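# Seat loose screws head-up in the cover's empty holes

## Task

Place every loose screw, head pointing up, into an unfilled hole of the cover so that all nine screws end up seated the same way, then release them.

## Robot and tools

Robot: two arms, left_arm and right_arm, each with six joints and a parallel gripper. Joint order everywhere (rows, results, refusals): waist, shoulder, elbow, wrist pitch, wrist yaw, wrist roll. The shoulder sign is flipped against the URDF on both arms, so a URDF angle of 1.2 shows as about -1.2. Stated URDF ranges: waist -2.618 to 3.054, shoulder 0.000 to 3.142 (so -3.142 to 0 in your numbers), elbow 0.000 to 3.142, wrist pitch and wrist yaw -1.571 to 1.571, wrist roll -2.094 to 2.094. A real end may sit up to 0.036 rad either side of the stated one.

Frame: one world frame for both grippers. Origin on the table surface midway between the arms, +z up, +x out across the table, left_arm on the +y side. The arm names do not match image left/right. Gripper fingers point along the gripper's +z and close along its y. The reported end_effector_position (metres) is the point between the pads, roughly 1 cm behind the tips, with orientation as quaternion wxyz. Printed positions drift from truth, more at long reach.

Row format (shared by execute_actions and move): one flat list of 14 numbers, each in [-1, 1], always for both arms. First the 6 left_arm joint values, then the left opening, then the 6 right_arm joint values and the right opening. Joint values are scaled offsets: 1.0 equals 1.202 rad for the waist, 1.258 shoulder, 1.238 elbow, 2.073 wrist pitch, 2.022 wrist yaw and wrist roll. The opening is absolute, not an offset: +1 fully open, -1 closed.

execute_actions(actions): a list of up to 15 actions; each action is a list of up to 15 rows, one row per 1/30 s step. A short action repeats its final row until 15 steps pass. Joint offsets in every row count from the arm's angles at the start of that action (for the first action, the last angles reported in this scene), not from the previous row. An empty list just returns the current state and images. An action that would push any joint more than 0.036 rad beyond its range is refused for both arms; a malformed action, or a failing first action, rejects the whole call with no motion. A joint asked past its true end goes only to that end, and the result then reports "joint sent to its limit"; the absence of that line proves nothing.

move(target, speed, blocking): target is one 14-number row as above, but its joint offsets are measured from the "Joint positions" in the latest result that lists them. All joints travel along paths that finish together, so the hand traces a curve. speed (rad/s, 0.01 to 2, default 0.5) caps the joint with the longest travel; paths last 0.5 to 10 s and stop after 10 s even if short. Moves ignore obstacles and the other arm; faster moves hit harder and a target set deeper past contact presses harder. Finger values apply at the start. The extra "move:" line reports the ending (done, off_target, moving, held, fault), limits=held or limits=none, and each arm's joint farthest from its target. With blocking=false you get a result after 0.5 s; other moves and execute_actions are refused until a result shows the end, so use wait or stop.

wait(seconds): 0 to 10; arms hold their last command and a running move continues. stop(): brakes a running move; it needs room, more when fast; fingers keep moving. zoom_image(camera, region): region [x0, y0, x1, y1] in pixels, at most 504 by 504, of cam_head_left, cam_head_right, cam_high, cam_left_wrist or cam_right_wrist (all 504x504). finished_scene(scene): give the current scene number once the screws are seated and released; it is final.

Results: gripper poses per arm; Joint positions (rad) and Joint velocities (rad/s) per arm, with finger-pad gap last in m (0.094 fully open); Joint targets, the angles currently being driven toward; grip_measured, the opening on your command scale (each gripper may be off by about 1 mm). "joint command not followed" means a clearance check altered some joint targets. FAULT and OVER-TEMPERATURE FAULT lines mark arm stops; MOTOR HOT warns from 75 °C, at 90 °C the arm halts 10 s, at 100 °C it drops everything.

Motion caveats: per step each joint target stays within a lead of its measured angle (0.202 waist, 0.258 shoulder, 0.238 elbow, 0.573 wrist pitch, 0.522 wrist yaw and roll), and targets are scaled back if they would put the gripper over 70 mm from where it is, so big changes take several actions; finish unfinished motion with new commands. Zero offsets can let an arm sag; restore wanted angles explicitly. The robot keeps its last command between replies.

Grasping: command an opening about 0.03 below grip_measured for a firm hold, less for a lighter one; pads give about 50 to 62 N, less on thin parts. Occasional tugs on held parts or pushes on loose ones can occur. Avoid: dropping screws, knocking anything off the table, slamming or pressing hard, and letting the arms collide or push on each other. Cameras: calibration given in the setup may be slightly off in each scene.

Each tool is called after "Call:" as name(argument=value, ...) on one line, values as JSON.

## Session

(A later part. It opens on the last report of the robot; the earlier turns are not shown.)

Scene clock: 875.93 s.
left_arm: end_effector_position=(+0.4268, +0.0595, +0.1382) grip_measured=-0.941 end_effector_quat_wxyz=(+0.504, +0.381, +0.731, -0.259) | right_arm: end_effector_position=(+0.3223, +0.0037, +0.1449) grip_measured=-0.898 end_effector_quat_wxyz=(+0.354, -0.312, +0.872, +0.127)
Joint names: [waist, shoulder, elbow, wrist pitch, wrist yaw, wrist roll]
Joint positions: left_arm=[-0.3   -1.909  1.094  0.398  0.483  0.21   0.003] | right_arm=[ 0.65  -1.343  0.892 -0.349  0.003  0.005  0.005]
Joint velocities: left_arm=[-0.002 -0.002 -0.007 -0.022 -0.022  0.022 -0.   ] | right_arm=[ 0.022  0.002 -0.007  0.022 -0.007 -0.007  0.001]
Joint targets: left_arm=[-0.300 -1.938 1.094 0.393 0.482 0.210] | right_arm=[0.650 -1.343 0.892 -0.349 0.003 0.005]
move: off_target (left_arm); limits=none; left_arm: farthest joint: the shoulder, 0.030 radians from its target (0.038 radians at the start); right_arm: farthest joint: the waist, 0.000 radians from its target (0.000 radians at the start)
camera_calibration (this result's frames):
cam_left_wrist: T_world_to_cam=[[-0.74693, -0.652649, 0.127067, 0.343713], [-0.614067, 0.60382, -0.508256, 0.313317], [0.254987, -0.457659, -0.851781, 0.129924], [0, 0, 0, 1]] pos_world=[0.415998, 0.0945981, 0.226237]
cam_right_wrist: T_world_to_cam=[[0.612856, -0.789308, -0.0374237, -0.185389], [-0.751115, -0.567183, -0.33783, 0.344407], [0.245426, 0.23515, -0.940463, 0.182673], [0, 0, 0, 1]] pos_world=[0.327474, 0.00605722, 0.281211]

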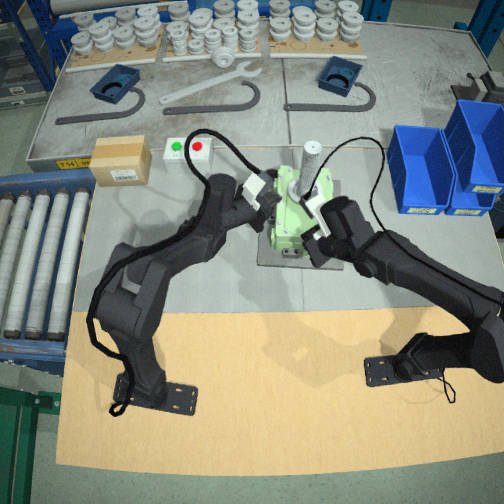

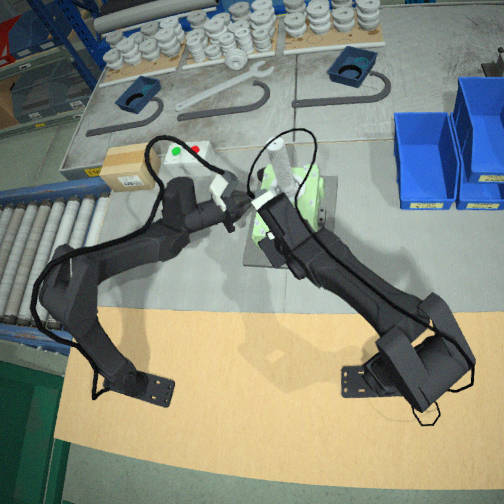

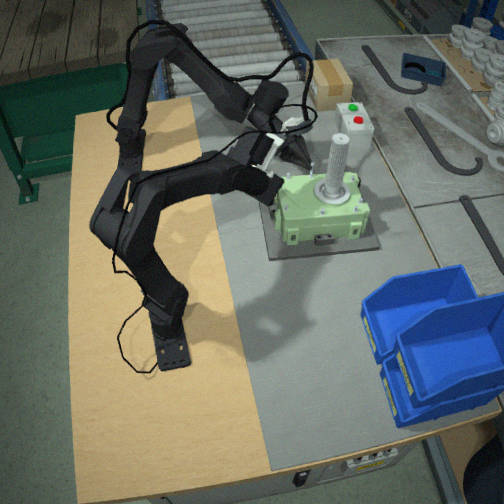

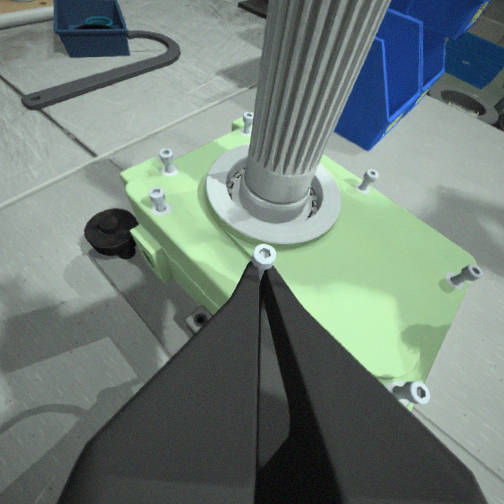

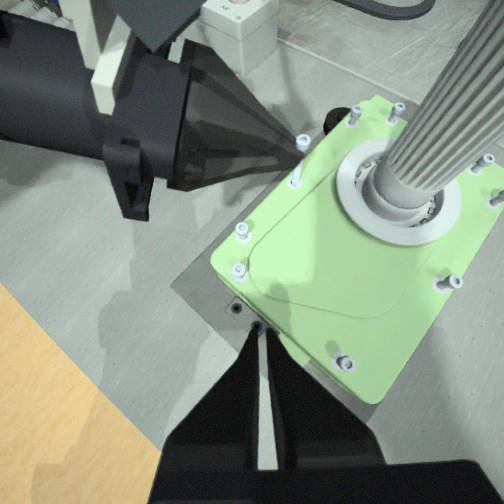

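Call:
move(target=[0,-0.022,0,-0.01,-0.006,0,-0.96,0,0,0,0,0,0,-0.9], speed=0.03)

Call:
zoom_image(camera="cam_right_wrist", region=[245,130,345,230])

Scene clock: 884.47 s.
left_arm: end_effector_position=(+0.4269, +0.0595, +0.1383) grip_measured=-0.941 end_effector_quat_wxyz=(+0.504, +0.381, +0.731, -0.259) | right_arm: end_effector_position=(+0.3223, +0.0037, +0.1449) grip_measured=-0.898 end_effector_quat_wxyz=(+0.354, -0.312, +0.872, +0.127)
Joint names: [waist, shoulder, elbow, wrist pitch, wrist yaw, wrist roll]
Joint positions: left_arm=[-0.3   -1.909  1.094  0.398  0.483  0.21   0.003] | right_arm=[ 0.65  -1.343  0.892 -0.349  0.003  0.005  0.005]
Joint velocities: left_arm=[ 0.002 -0.007 -0.022 -0.095 -0.007 -0.022  0.   ] | right_arm=[-0.002  0.017 -0.012  0.007 -0.037 -0.007 -0.   ]
Joint targets: left_arm=[-0.300 -1.937 1.094 0.377 0.471 0.210] | right_arm=[0.650 -1.343 0.892 -0.349 0.003 0.005]
move: off_target (left_arm); limits=none; left_arm: farthest joint: the shoulder, 0.028 radians from its target (0.028 radians at the start); right_arm: farthest joint: the waist, 0.000 radians from its target (0.000 radians at the start)
camera_calibration (this result's frames):
cam_left_wrist: T_world_to_cam=[[-0.746974, -0.652628, 0.126913, 0.343756], [-0.613891, 0.603738, -0.508565, 0.313358], [0.255282, -0.457795, -0.851619, 0.129837], [0, 0, 0, 1]] pos_world=[0.415999, 0.0945974, 0.226308]
cam_right_wrist: T_world_to_cam=[[0.612856, -0.789308, -0.0374237, -0.185389], [-0.751115, -0.567183, -0.33783, 0.344407], [0.245426, 0.23515, -0.940463, 0.182673], [0, 0, 0, 1]] pos_world=[0.327474, 0.00605722, 0.281211]

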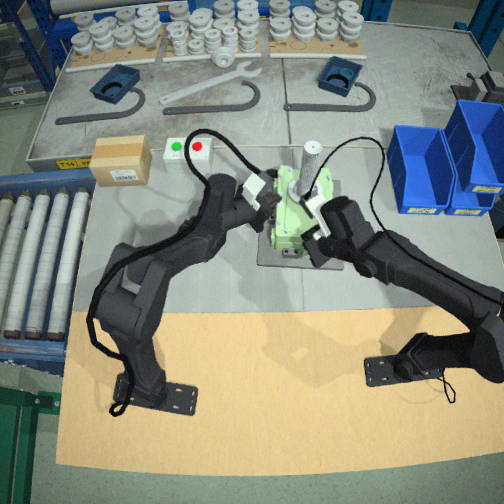

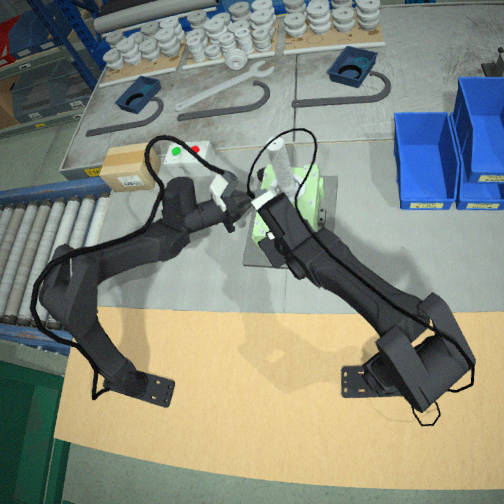

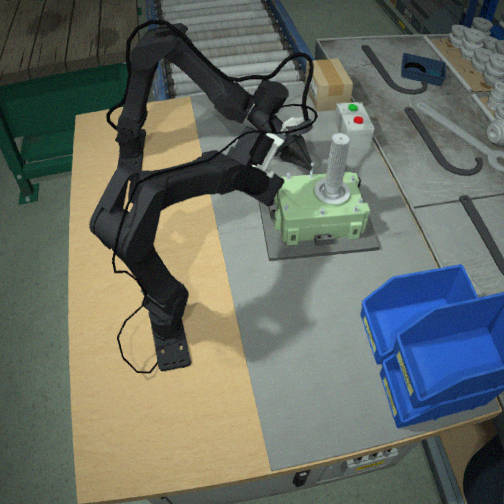

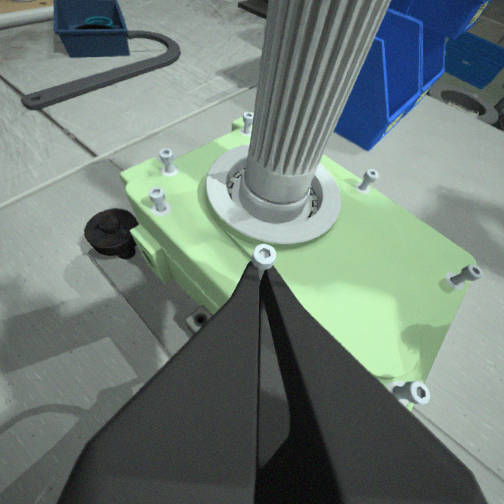

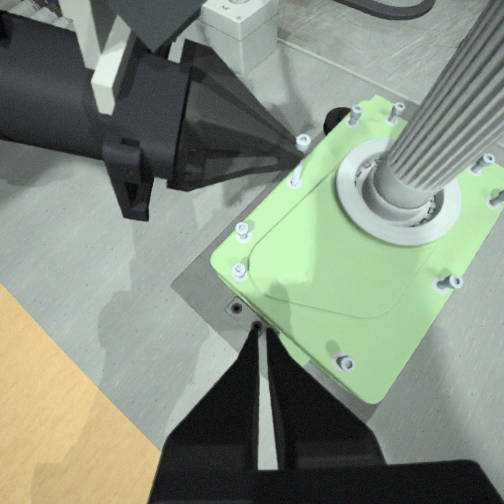

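Region (245, 130, 345, 230) of cam_right_wrist's 504x504 image, scaled by 5.040, with more detail than that image has.

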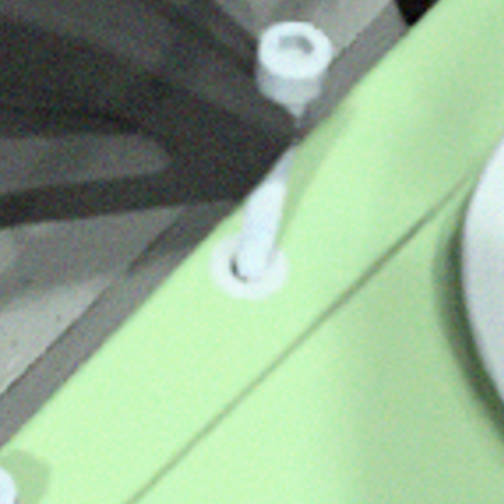

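Release pressure, descend with wrist pitch instead (pulls back while lowering).

Call:
move(target=[0,0.012,0,-0.02,-0.008,0,-0.96,0,0,0,0,0,0,-0.9], speed=0.03)

Call:
zoom_image(camera="cam_right_wrist", region=[245,130,345,230])

Scene clock: 894.50 s.
left_arm: end_effector_position=(+0.4268, +0.0596, +0.1380) grip_measured=-0.941 end_effector_quat_wxyz=(+0.504, +0.381, +0.731, -0.258) | right_arm: end_effector_position=(+0.3223, +0.0037, +0.1449) grip_measured=-0.898 end_effector_quat_wxyz=(+0.354, -0.312, +0.872, +0.127)
Joint names: [waist, shoulder, elbow, wrist pitch, wrist yaw, wrist roll]
Joint positions: left_arm=[-0.3   -1.909  1.094  0.397  0.483  0.21   0.003] | right_arm=[ 0.65  -1.343  0.892 -0.349  0.003  0.005  0.005]
Joint velocities: left_arm=[ 0.002 -0.007 -0.002 -0.037 -0.007 -0.037 -0.   ] | right_arm=[-0.002  0.007 -0.002 -0.095  0.022 -0.066  0.001]
Joint targets: left_arm=[-0.300 -1.894 1.094 0.356 0.467 0.210] | right_arm=[0.650 -1.343 0.892 -0.349 0.003 0.005]
move: off_target (left_arm); limits=none; left_arm: farthest joint: the wrist pitch, 0.040 radians from its target (0.041 radians at the start); right_arm: farthest joint: the waist, 0.000 radians from its target (0.000 radians at the start)
camera_calibration (this result's frames):
cam_left_wrist: T_world_to_cam=[[-0.746622, -0.652968, 0.127234, 0.343637], [-0.614596, 0.60384, -0.507592, 0.313311], [0.254612, -0.457177, -0.852151, 0.129997], [0, 0, 0, 1]] pos_world=[0.416028, 0.0946259, 0.226088]
cam_right_wrist: T_world_to_cam=[[0.612856, -0.789308, -0.0374237, -0.185389], [-0.751115, -0.567183, -0.33783, 0.344407], [0.245426, 0.23515, -0.940463, 0.182673], [0, 0, 0, 1]] pos_world=[0.327474, 0.00605722, 0.281211]

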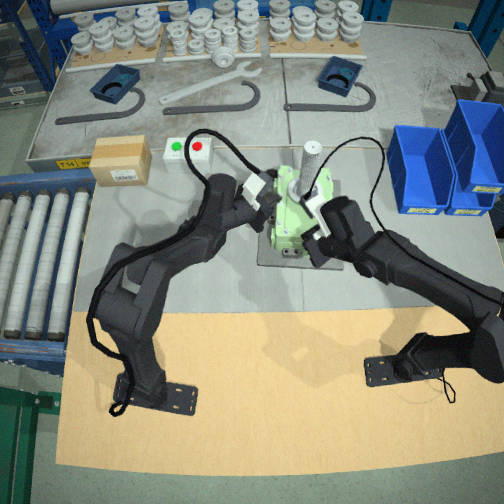

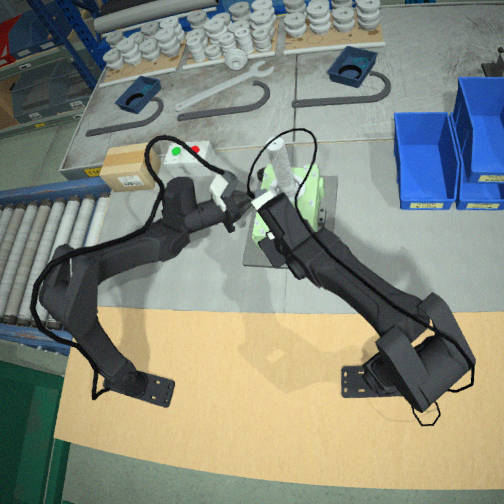

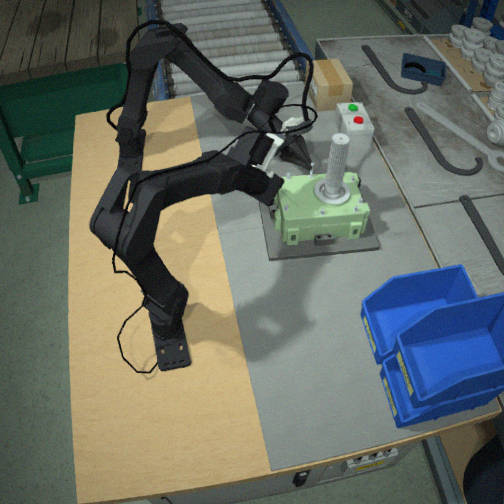

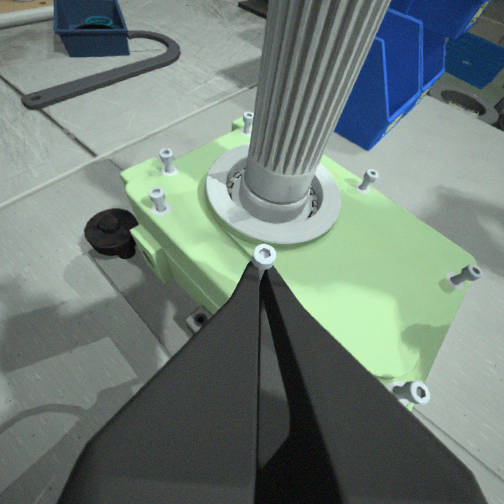

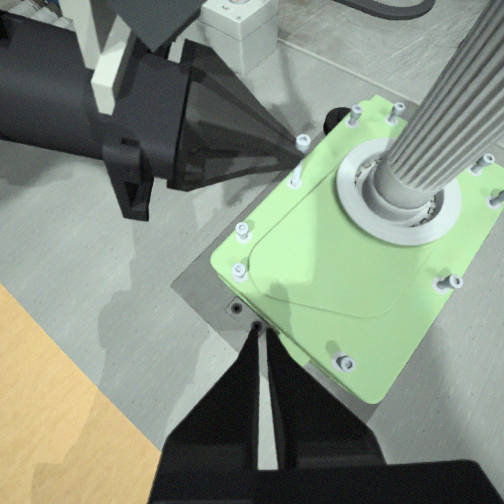

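Region (245, 130, 345, 230) of cam_right_wrist's 504x504 image, scaled by 5.040, with more detail than that image has.

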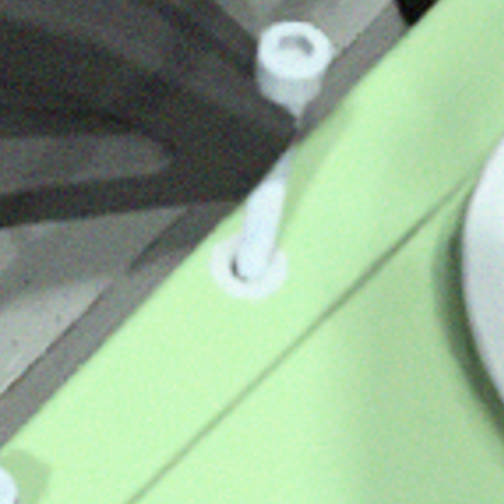

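Call:
move(target=[0,0.032,0,-0.015,-0.006,0,-0.96,0,0,0,0,0,0,-0.9], speed=0.04)

Call:
move(target=[0,-0.045,0,0,0,0,-0.96,0,0,0,0,0,0,-0.9], speed=0.03)

Call:
zoom_image(camera="cam_right_wrist", region=[245,130,345,230])

Scene clock: 904.10 s.
left_arm: end_effector_position=(+0.4267, +0.0609, +0.1444) grip_measured=-0.941 end_effector_quat_wxyz=(+0.507, +0.380, +0.730, -0.255) | right_arm: end_effector_position=(+0.3223, +0.0037, +0.1449) grip_measured=-0.898 end_effector_quat_wxyz=(+0.354, -0.312, +0.872, +0.127)
Joint names: [waist, shoulder, elbow, wrist pitch, wrist yaw, wrist roll]
Joint positions: left_arm=[-0.3   -1.892  1.094  0.388  0.476  0.21   0.003] | right_arm=[ 0.65  -1.343  0.892 -0.349  0.003  0.005  0.005]
Joint velocities: left_arm=[-0.002 -0.002  0.007 -0.066  0.007 -0.007 -0.   ] | right_arm=[ 0.012  0.017  0.002  0.11  -0.007  0.037 -0.   ]
Joint targets: left_arm=[-0.300 -1.869 1.094 0.366 0.471 0.210] | right_arm=[0.650 -1.343 0.892 -0.349 0.003 0.005]
move: off_target (left_arm); limits=none; left_arm: farthest joint: the shoulder, 0.024 radians from its target (0.040 radians at the start); right_arm: farthest joint: the waist, 0.000 radians from its target (0.000 radians at the start)
camera_calibration (this result's frames):
cam_left_wrist: T_world_to_cam=[[-0.743286, -0.657841, 0.121535, 0.343292], [-0.614431, 0.599473, -0.512939, 0.316631], [0.264575, -0.455935, -0.849778, 0.131389], [0, 0, 0, 1]] pos_world=[0.41495, 0.0959244, 0.232342]
cam_right_wrist: T_world_to_cam=[[0.612856, -0.789308, -0.0374237, -0.185389], [-0.751115, -0.567183, -0.33783, 0.344407], [0.245426, 0.23515, -0.940463, 0.182673], [0, 0, 0, 1]] pos_world=[0.327474, 0.00605722, 0.281211]

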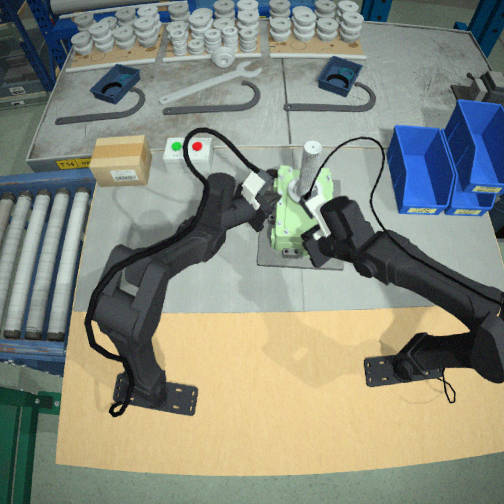

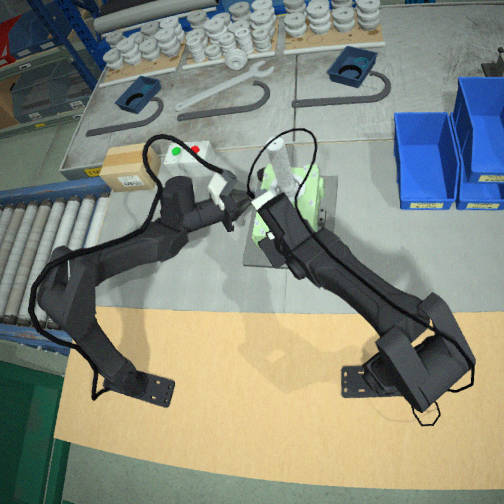

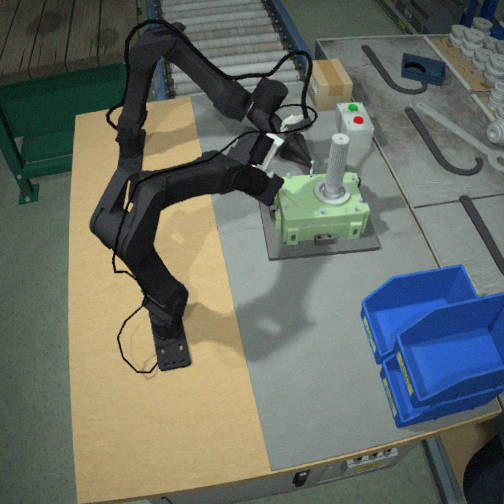

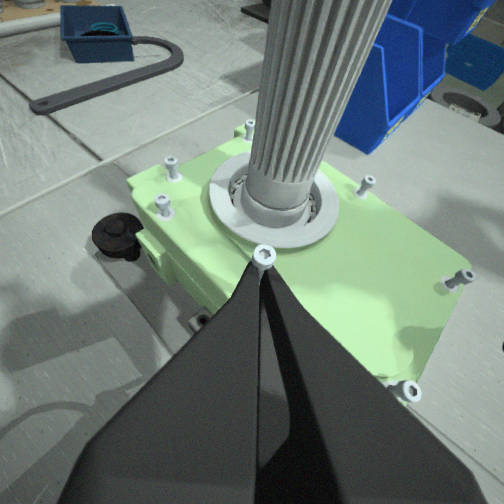

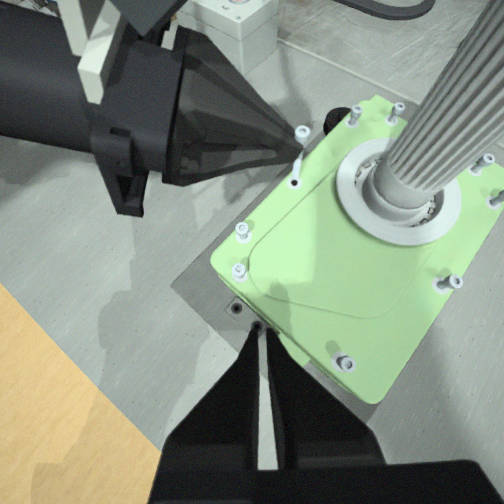

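Scene clock: 906.20 s.
left_arm: end_effector_position=(+0.4282, +0.0590, +0.1378) grip_measured=-0.941 end_effector_quat_wxyz=(+0.507, +0.381, +0.729, -0.258) | right_arm: end_effector_position=(+0.3223, +0.0037, +0.1449) grip_measured=-0.898 end_effector_quat_wxyz=(+0.354, -0.312, +0.872, +0.127)
Joint names: [waist, shoulder, elbow, wrist pitch, wrist yaw, wrist roll]
Joint positions: left_arm=[-0.3   -1.915  1.094  0.411  0.482  0.21   0.003] | right_arm=[ 0.65  -1.343  0.892 -0.349  0.003  0.005  0.005]
Joint velocities: left_arm=[-0.022 -0.002 -0.007  0.007 -0.022  0.066  0.001] | right_arm=[ 0.002 -0.002  0.012  0.022 -0.037  0.022 -0.   ]
Joint targets: left_arm=[-0.300 -1.949 1.094 0.388 0.475 0.210] | right_arm=[0.650 -1.343 0.892 -0.349 0.003 0.005]
move: off_target (left_arm); limits=none; left_arm: farthest joint: the shoulder, 0.033 radians from its target (0.056 radians at the start); right_arm: farthest joint: the waist, 0.000 radians from its target (0.000 radians at the start)
camera_calibration (this result's frames):
cam_left_wrist: T_world_to_cam=[[-0.747315, -0.652823, 0.123867, 0.345047], [-0.611061, 0.601975, -0.514033, 0.313864], [0.261008, -0.459835, -0.84878, 0.126214], [0, 0, 0, 1]] pos_world=[0.416706, 0.0943537, 0.225725]
cam_right_wrist: T_world_to_cam=[[0.612856, -0.789308, -0.0374237, -0.185389], [-0.751115, -0.567183, -0.33783, 0.344407], [0.245426, 0.23515, -0.940463, 0.182673], [0, 0, 0, 1]] pos_world=[0.327474, 0.00605722, 0.281211]

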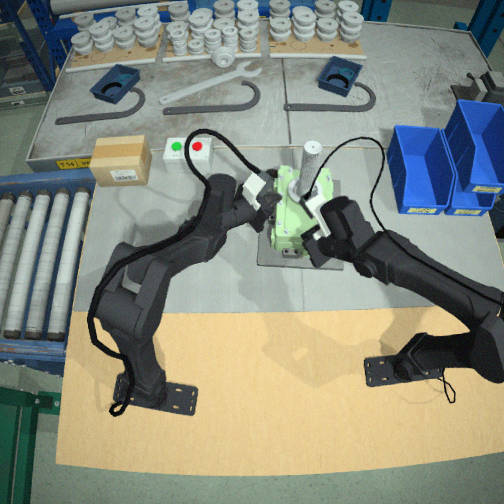

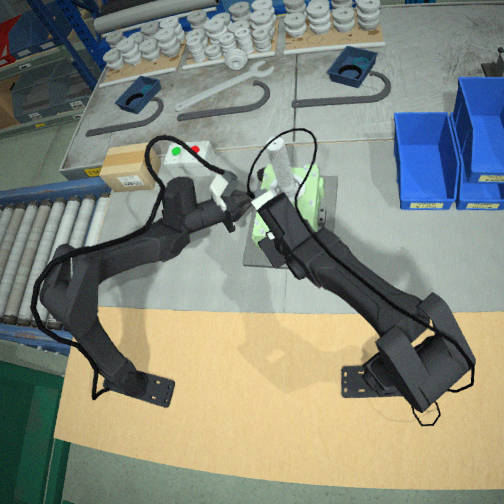

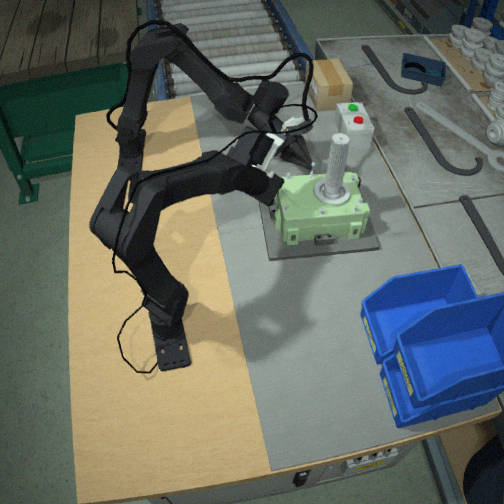

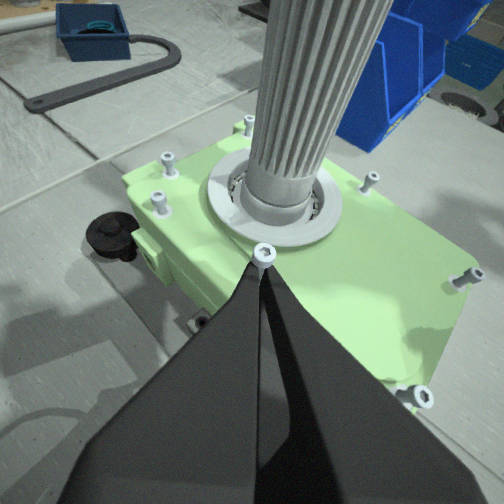

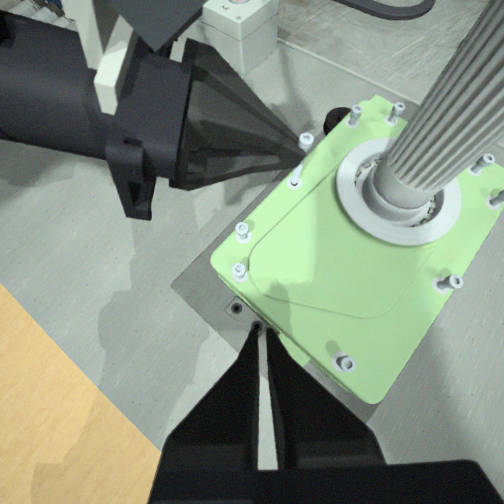

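Region (245, 130, 345, 230) of cam_right_wrist's 504x504 image, scaled by 5.040, with more detail than that image has.

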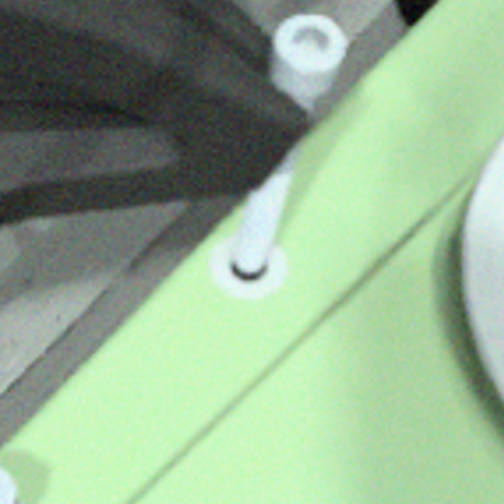

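Call:
move(target=[0,0.03,0,0,0.009,0,-0.96,0,0,0,0,0,0,-0.9], speed=0.04)

Call:
zoom_image(camera="cam_right_wrist", region=[245,130,345,230])

Call:
zoom_image(camera="cam_high", region=[280,140,340,200])

Scene clock: 919.30 s.
left_arm: end_effector_position=(+0.4271, +0.0583, +0.1470) grip_measured=-0.941 end_effector_quat_wxyz=(+0.514, +0.383, +0.722, -0.261) | right_arm: end_effector_position=(+0.3223, +0.0037, +0.1449) grip_measured=-0.898 end_effector_quat_wxyz=(+0.354, -0.312, +0.872, +0.127)
Joint names: [waist, shoulder, elbow, wrist pitch, wrist yaw, wrist roll]
Joint positions: left_arm=[-0.3   -1.899  1.094  0.414  0.49   0.21   0.003] | right_arm=[ 0.65  -1.343  0.892 -0.349  0.003  0.005  0.005]
Joint velocities: left_arm=[ 0.002 -0.002  0.012  0.037 -0.022 -0.051  0.001] | right_arm=[-0.017 -0.007  0.012  0.007 -0.081  0.051 -0.   ]
Joint targets: left_arm=[-0.300 -1.877 1.094 0.411 0.501 0.210] | right_arm=[0.650 -1.343 0.892 -0.349 0.003 0.005]
move: off_target (left_arm); limits=none; left_arm: farthest joint: the shoulder, 0.022 radians from its target (0.038 radians at the start); right_arm: farthest joint: the waist, 0.000 radians from its target (0.000 radians at the start)
camera_calibration (this result's frames):
cam_left_wrist: T_world_to_cam=[[-0.753647, -0.64651, 0.118494, 0.345755], [-0.59845, 0.600401, -0.53045, 0.315488], [0.271798, -0.470684, -0.839394, 0.128512], [0, 0, 0, 1]] pos_world=[0.414452, 0.0946036, 0.234253]
cam_right_wrist: T_world_to_cam=[[0.612856, -0.789308, -0.0374237, -0.185389], [-0.751115, -0.567183, -0.33783, 0.344407], [0.245426, 0.23515, -0.940463, 0.182673], [0, 0, 0, 1]] pos_world=[0.327474, 0.00605722, 0.281211]

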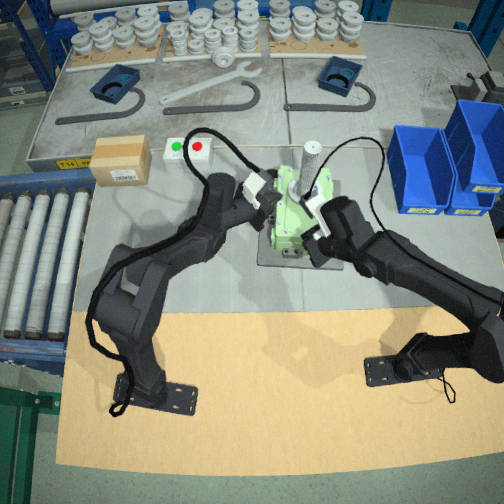

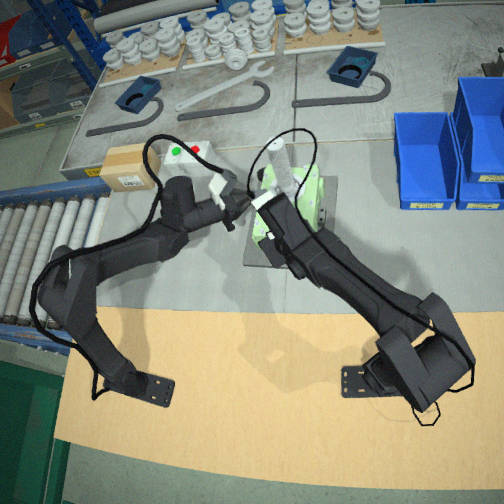

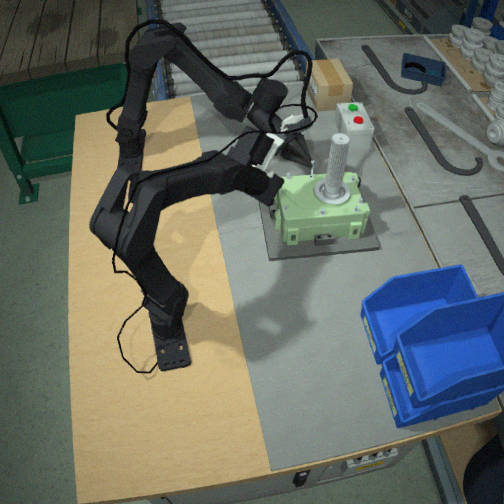

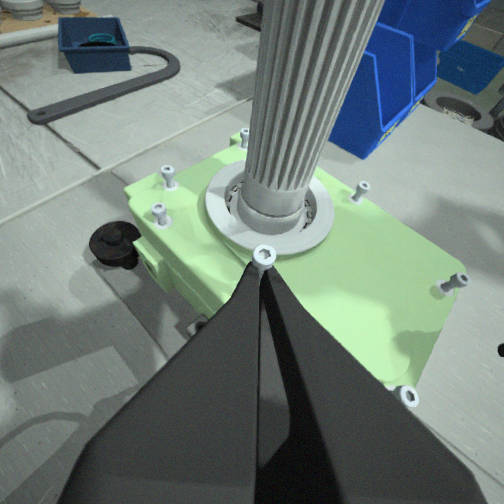

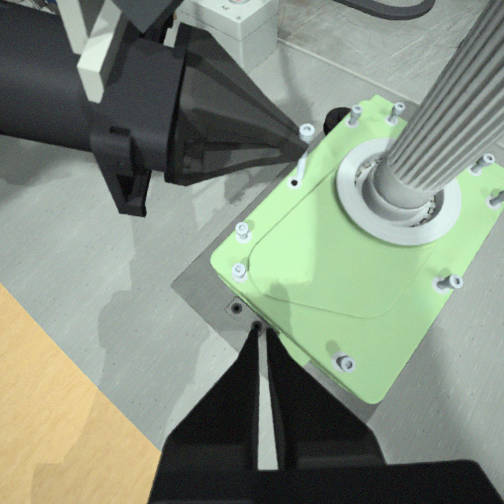

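Region (245, 130, 345, 230) of cam_right_wrist's 504x504 image, scaled by 5.040, with more detail than that image has.

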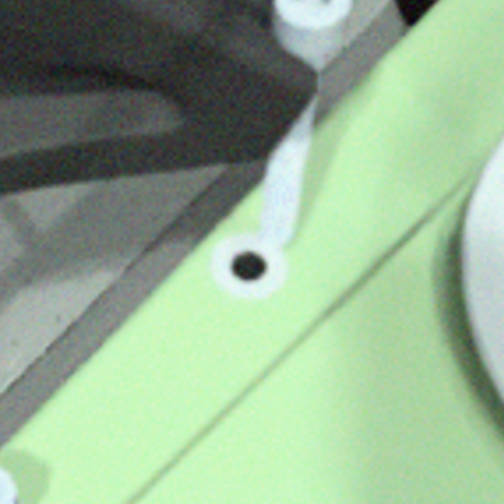

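Region (280, 140, 340, 200) of cam_high's 504x504 image, scaled by 8.400, with more detail than that image has.

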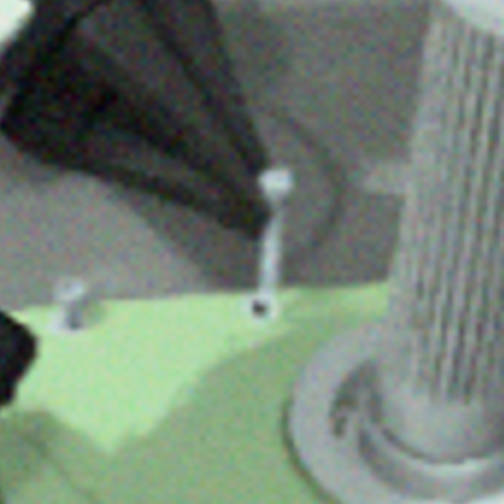

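Call:
move(target=[0,0,0,-0.0232,-0.007,0,-0.96,0,0,0,0,0,0,-0.9], speed=0.04)

Call:
move(target=[0,-0.03,0,-0.008,0,0,-0.96,0,0,0,0,0,0,-0.9], speed=0.03)

Call:
zoom_image(camera="cam_right_wrist", region=[245,130,345,230])

Scene clock: 928.73 s.
left_arm: end_effector_position=(+0.4263, +0.0603, +0.1411) grip_measured=-0.941 end_effector_quat_wxyz=(+0.504, +0.381, +0.731, -0.257) | right_arm: end_effector_position=(+0.3223, +0.0037, +0.1449) grip_measured=-0.898 end_effector_quat_wxyz=(+0.354, -0.312, +0.872, +0.127)
Joint names: [waist, shoulder, elbow, wrist pitch, wrist yaw, wrist roll]
Joint positions: left_arm=[-0.3   -1.899  1.094  0.388  0.48   0.21   0.003] | right_arm=[ 0.65  -1.343  0.892 -0.349  0.003  0.005  0.005]
Joint velocities: left_arm=[-0.002  0.007 -0.002  0.022  0.007 -0.095 -0.   ] | right_arm=[-0.012 -0.017  0.002 -0.022 -0.007 -0.037 -0.001]
Joint targets: left_arm=[-0.300 -1.899 1.094 0.366 0.476 0.210] | right_arm=[0.650 -1.343 0.892 -0.349 0.003 0.005]
move: off_target (left_arm); limits=none; left_arm: farthest joint: the wrist pitch, 0.022 radians from its target (0.049 radians at the start); right_arm: farthest joint: the waist, 0.000 radians from its target (0.000 radians at the start)
camera_calibration (this result's frames):
cam_left_wrist: T_world_to_cam=[[-0.745215, -0.654852, 0.125793, 0.343011], [-0.61531, 0.602592, -0.508209, 0.314572], [0.256999, -0.456126, -0.851998, 0.132023], [0, 0, 0, 1]] pos_world=[0.415247, 0.095282, 0.229203]
cam_right_wrist: T_world_to_cam=[[0.612856, -0.789308, -0.0374237, -0.185389], [-0.751115, -0.567183, -0.33783, 0.344407], [0.245426, 0.23515, -0.940463, 0.182673], [0, 0, 0, 1]] pos_world=[0.327474, 0.00605722, 0.281211]

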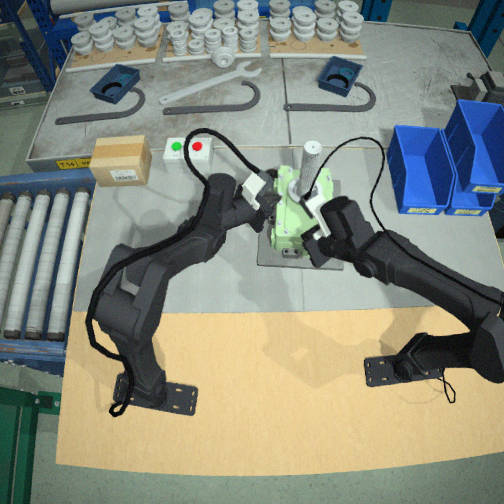

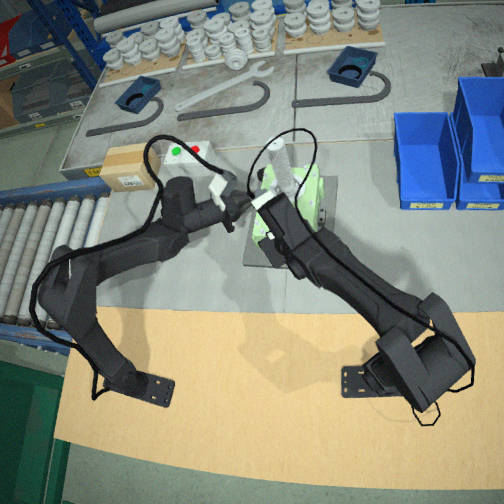

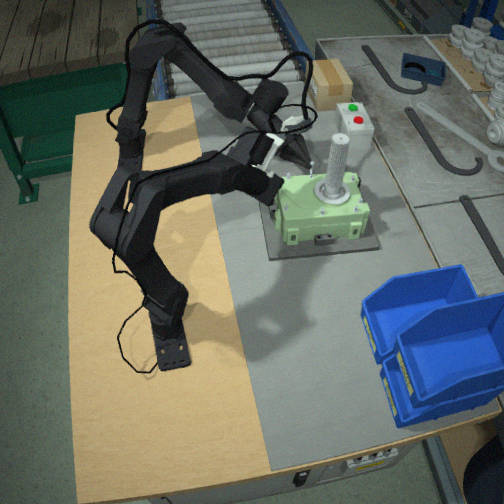

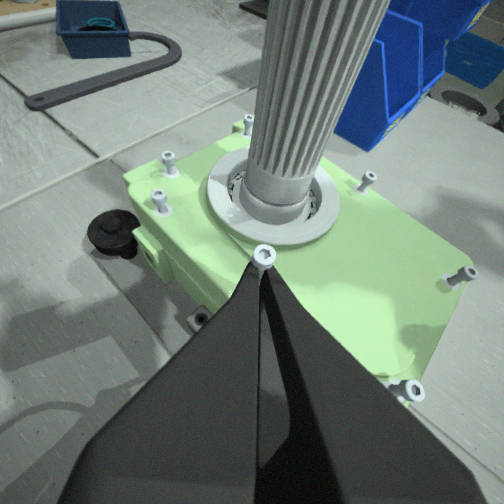

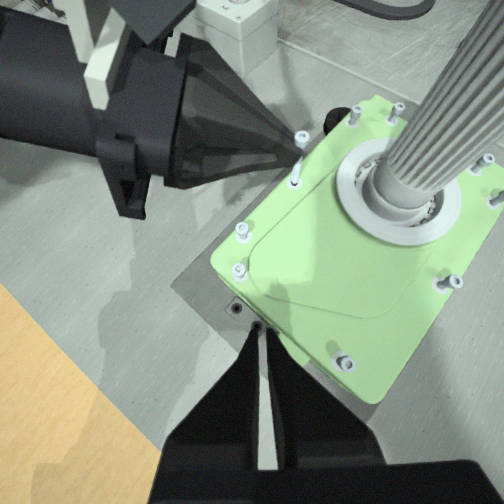

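Scene clock: 930.23 s.
left_arm: end_effector_position=(+0.4266, +0.0602, +0.1301) grip_measured=-0.941 end_effector_quat_wxyz=(+0.495, +0.380, +0.737, -0.258) | right_arm: end_effector_position=(+0.3223, +0.0037, +0.1449) grip_measured=-0.898 end_effector_quat_wxyz=(+0.354, -0.312, +0.872, +0.127)
Joint names: [waist, shoulder, elbow, wrist pitch, wrist yaw, wrist roll]
Joint positions: left_arm=[-0.3   -1.921  1.094  0.388  0.48   0.21   0.003] | right_arm=[ 0.65  -1.343  0.892 -0.349  0.003  0.005  0.005]
Joint velocities: left_arm=[-0.007  0.007  0.017  0.051 -0.022 -0.007 -0.001] | right_arm=[ 0.012 -0.002 -0.007  0.066  0.066 -0.037 -0.   ]
Joint targets: left_arm=[-0.300 -1.937 1.094 0.372 0.480 0.210] | right_arm=[0.650 -1.343 0.892 -0.349 0.003 0.005]
move: done; limits=none; left_arm: farthest joint: the wrist pitch, 0.017 radians from its target (0.017 radians at the start); right_arm: farthest joint: the waist, 0.000 radians from its target (0.000 radians at the start)
camera_calibration (this result's frames):
cam_left_wrist: T_world_to_cam=[[-0.742648, -0.656043, 0.134472, 0.342393], [-0.62516, 0.607161, -0.49044, 0.310878], [0.240103, -0.44829, -0.861038, 0.130382], [0, 0, 0, 1]] pos_world=[0.417321, 0.0943201, 0.218688]
cam_right_wrist: T_world_to_cam=[[0.612856, -0.789308, -0.0374237, -0.185389], [-0.751115, -0.567183, -0.33783, 0.344407], [0.245426, 0.23515, -0.940463, 0.182673], [0, 0, 0, 1]] pos_world=[0.327474, 0.00605722, 0.281211]

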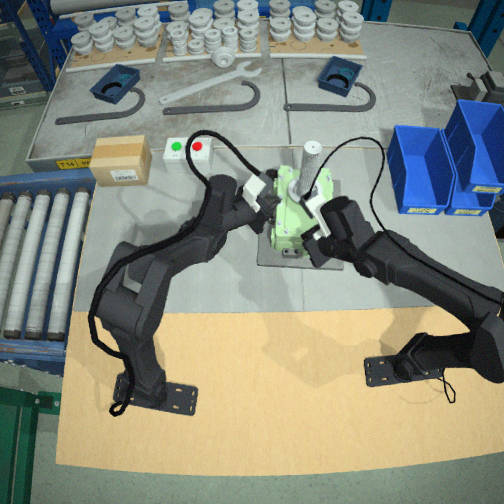

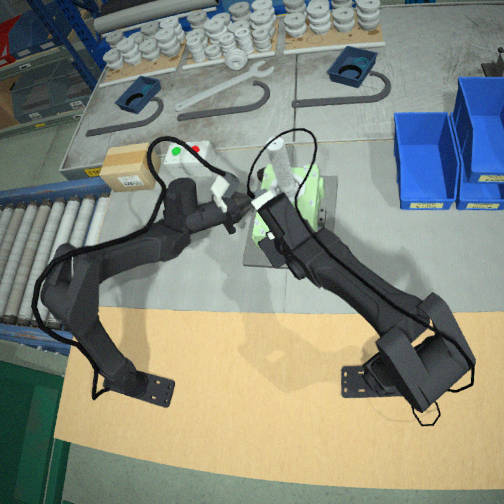

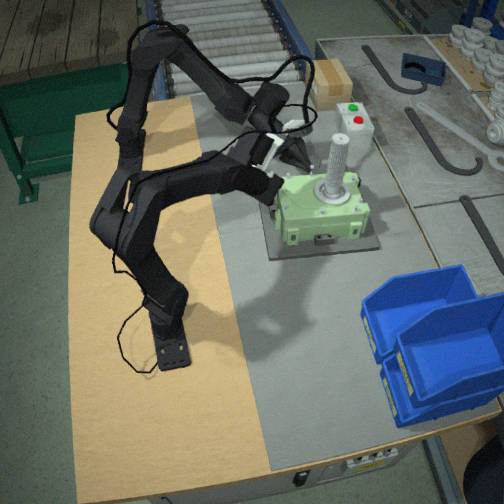

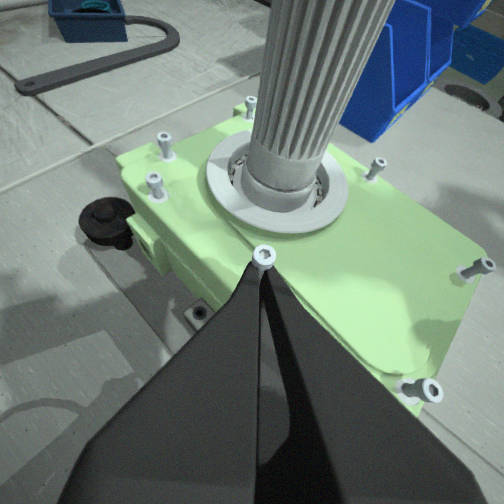

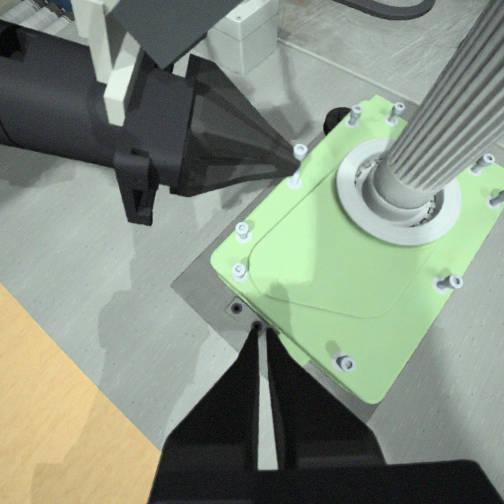

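Region (245, 130, 345, 230) of cam_right_wrist's 504x504 image, scaled by 5.040, with more detail than that image has.

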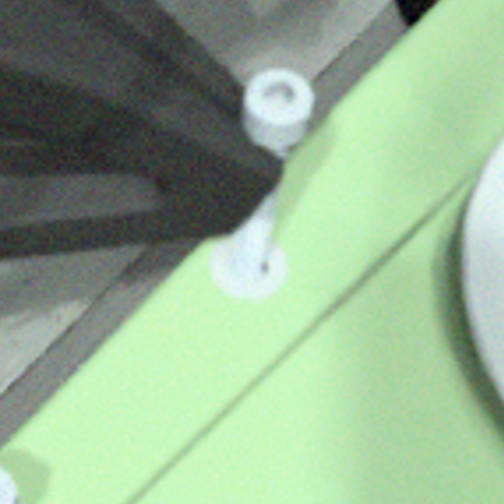

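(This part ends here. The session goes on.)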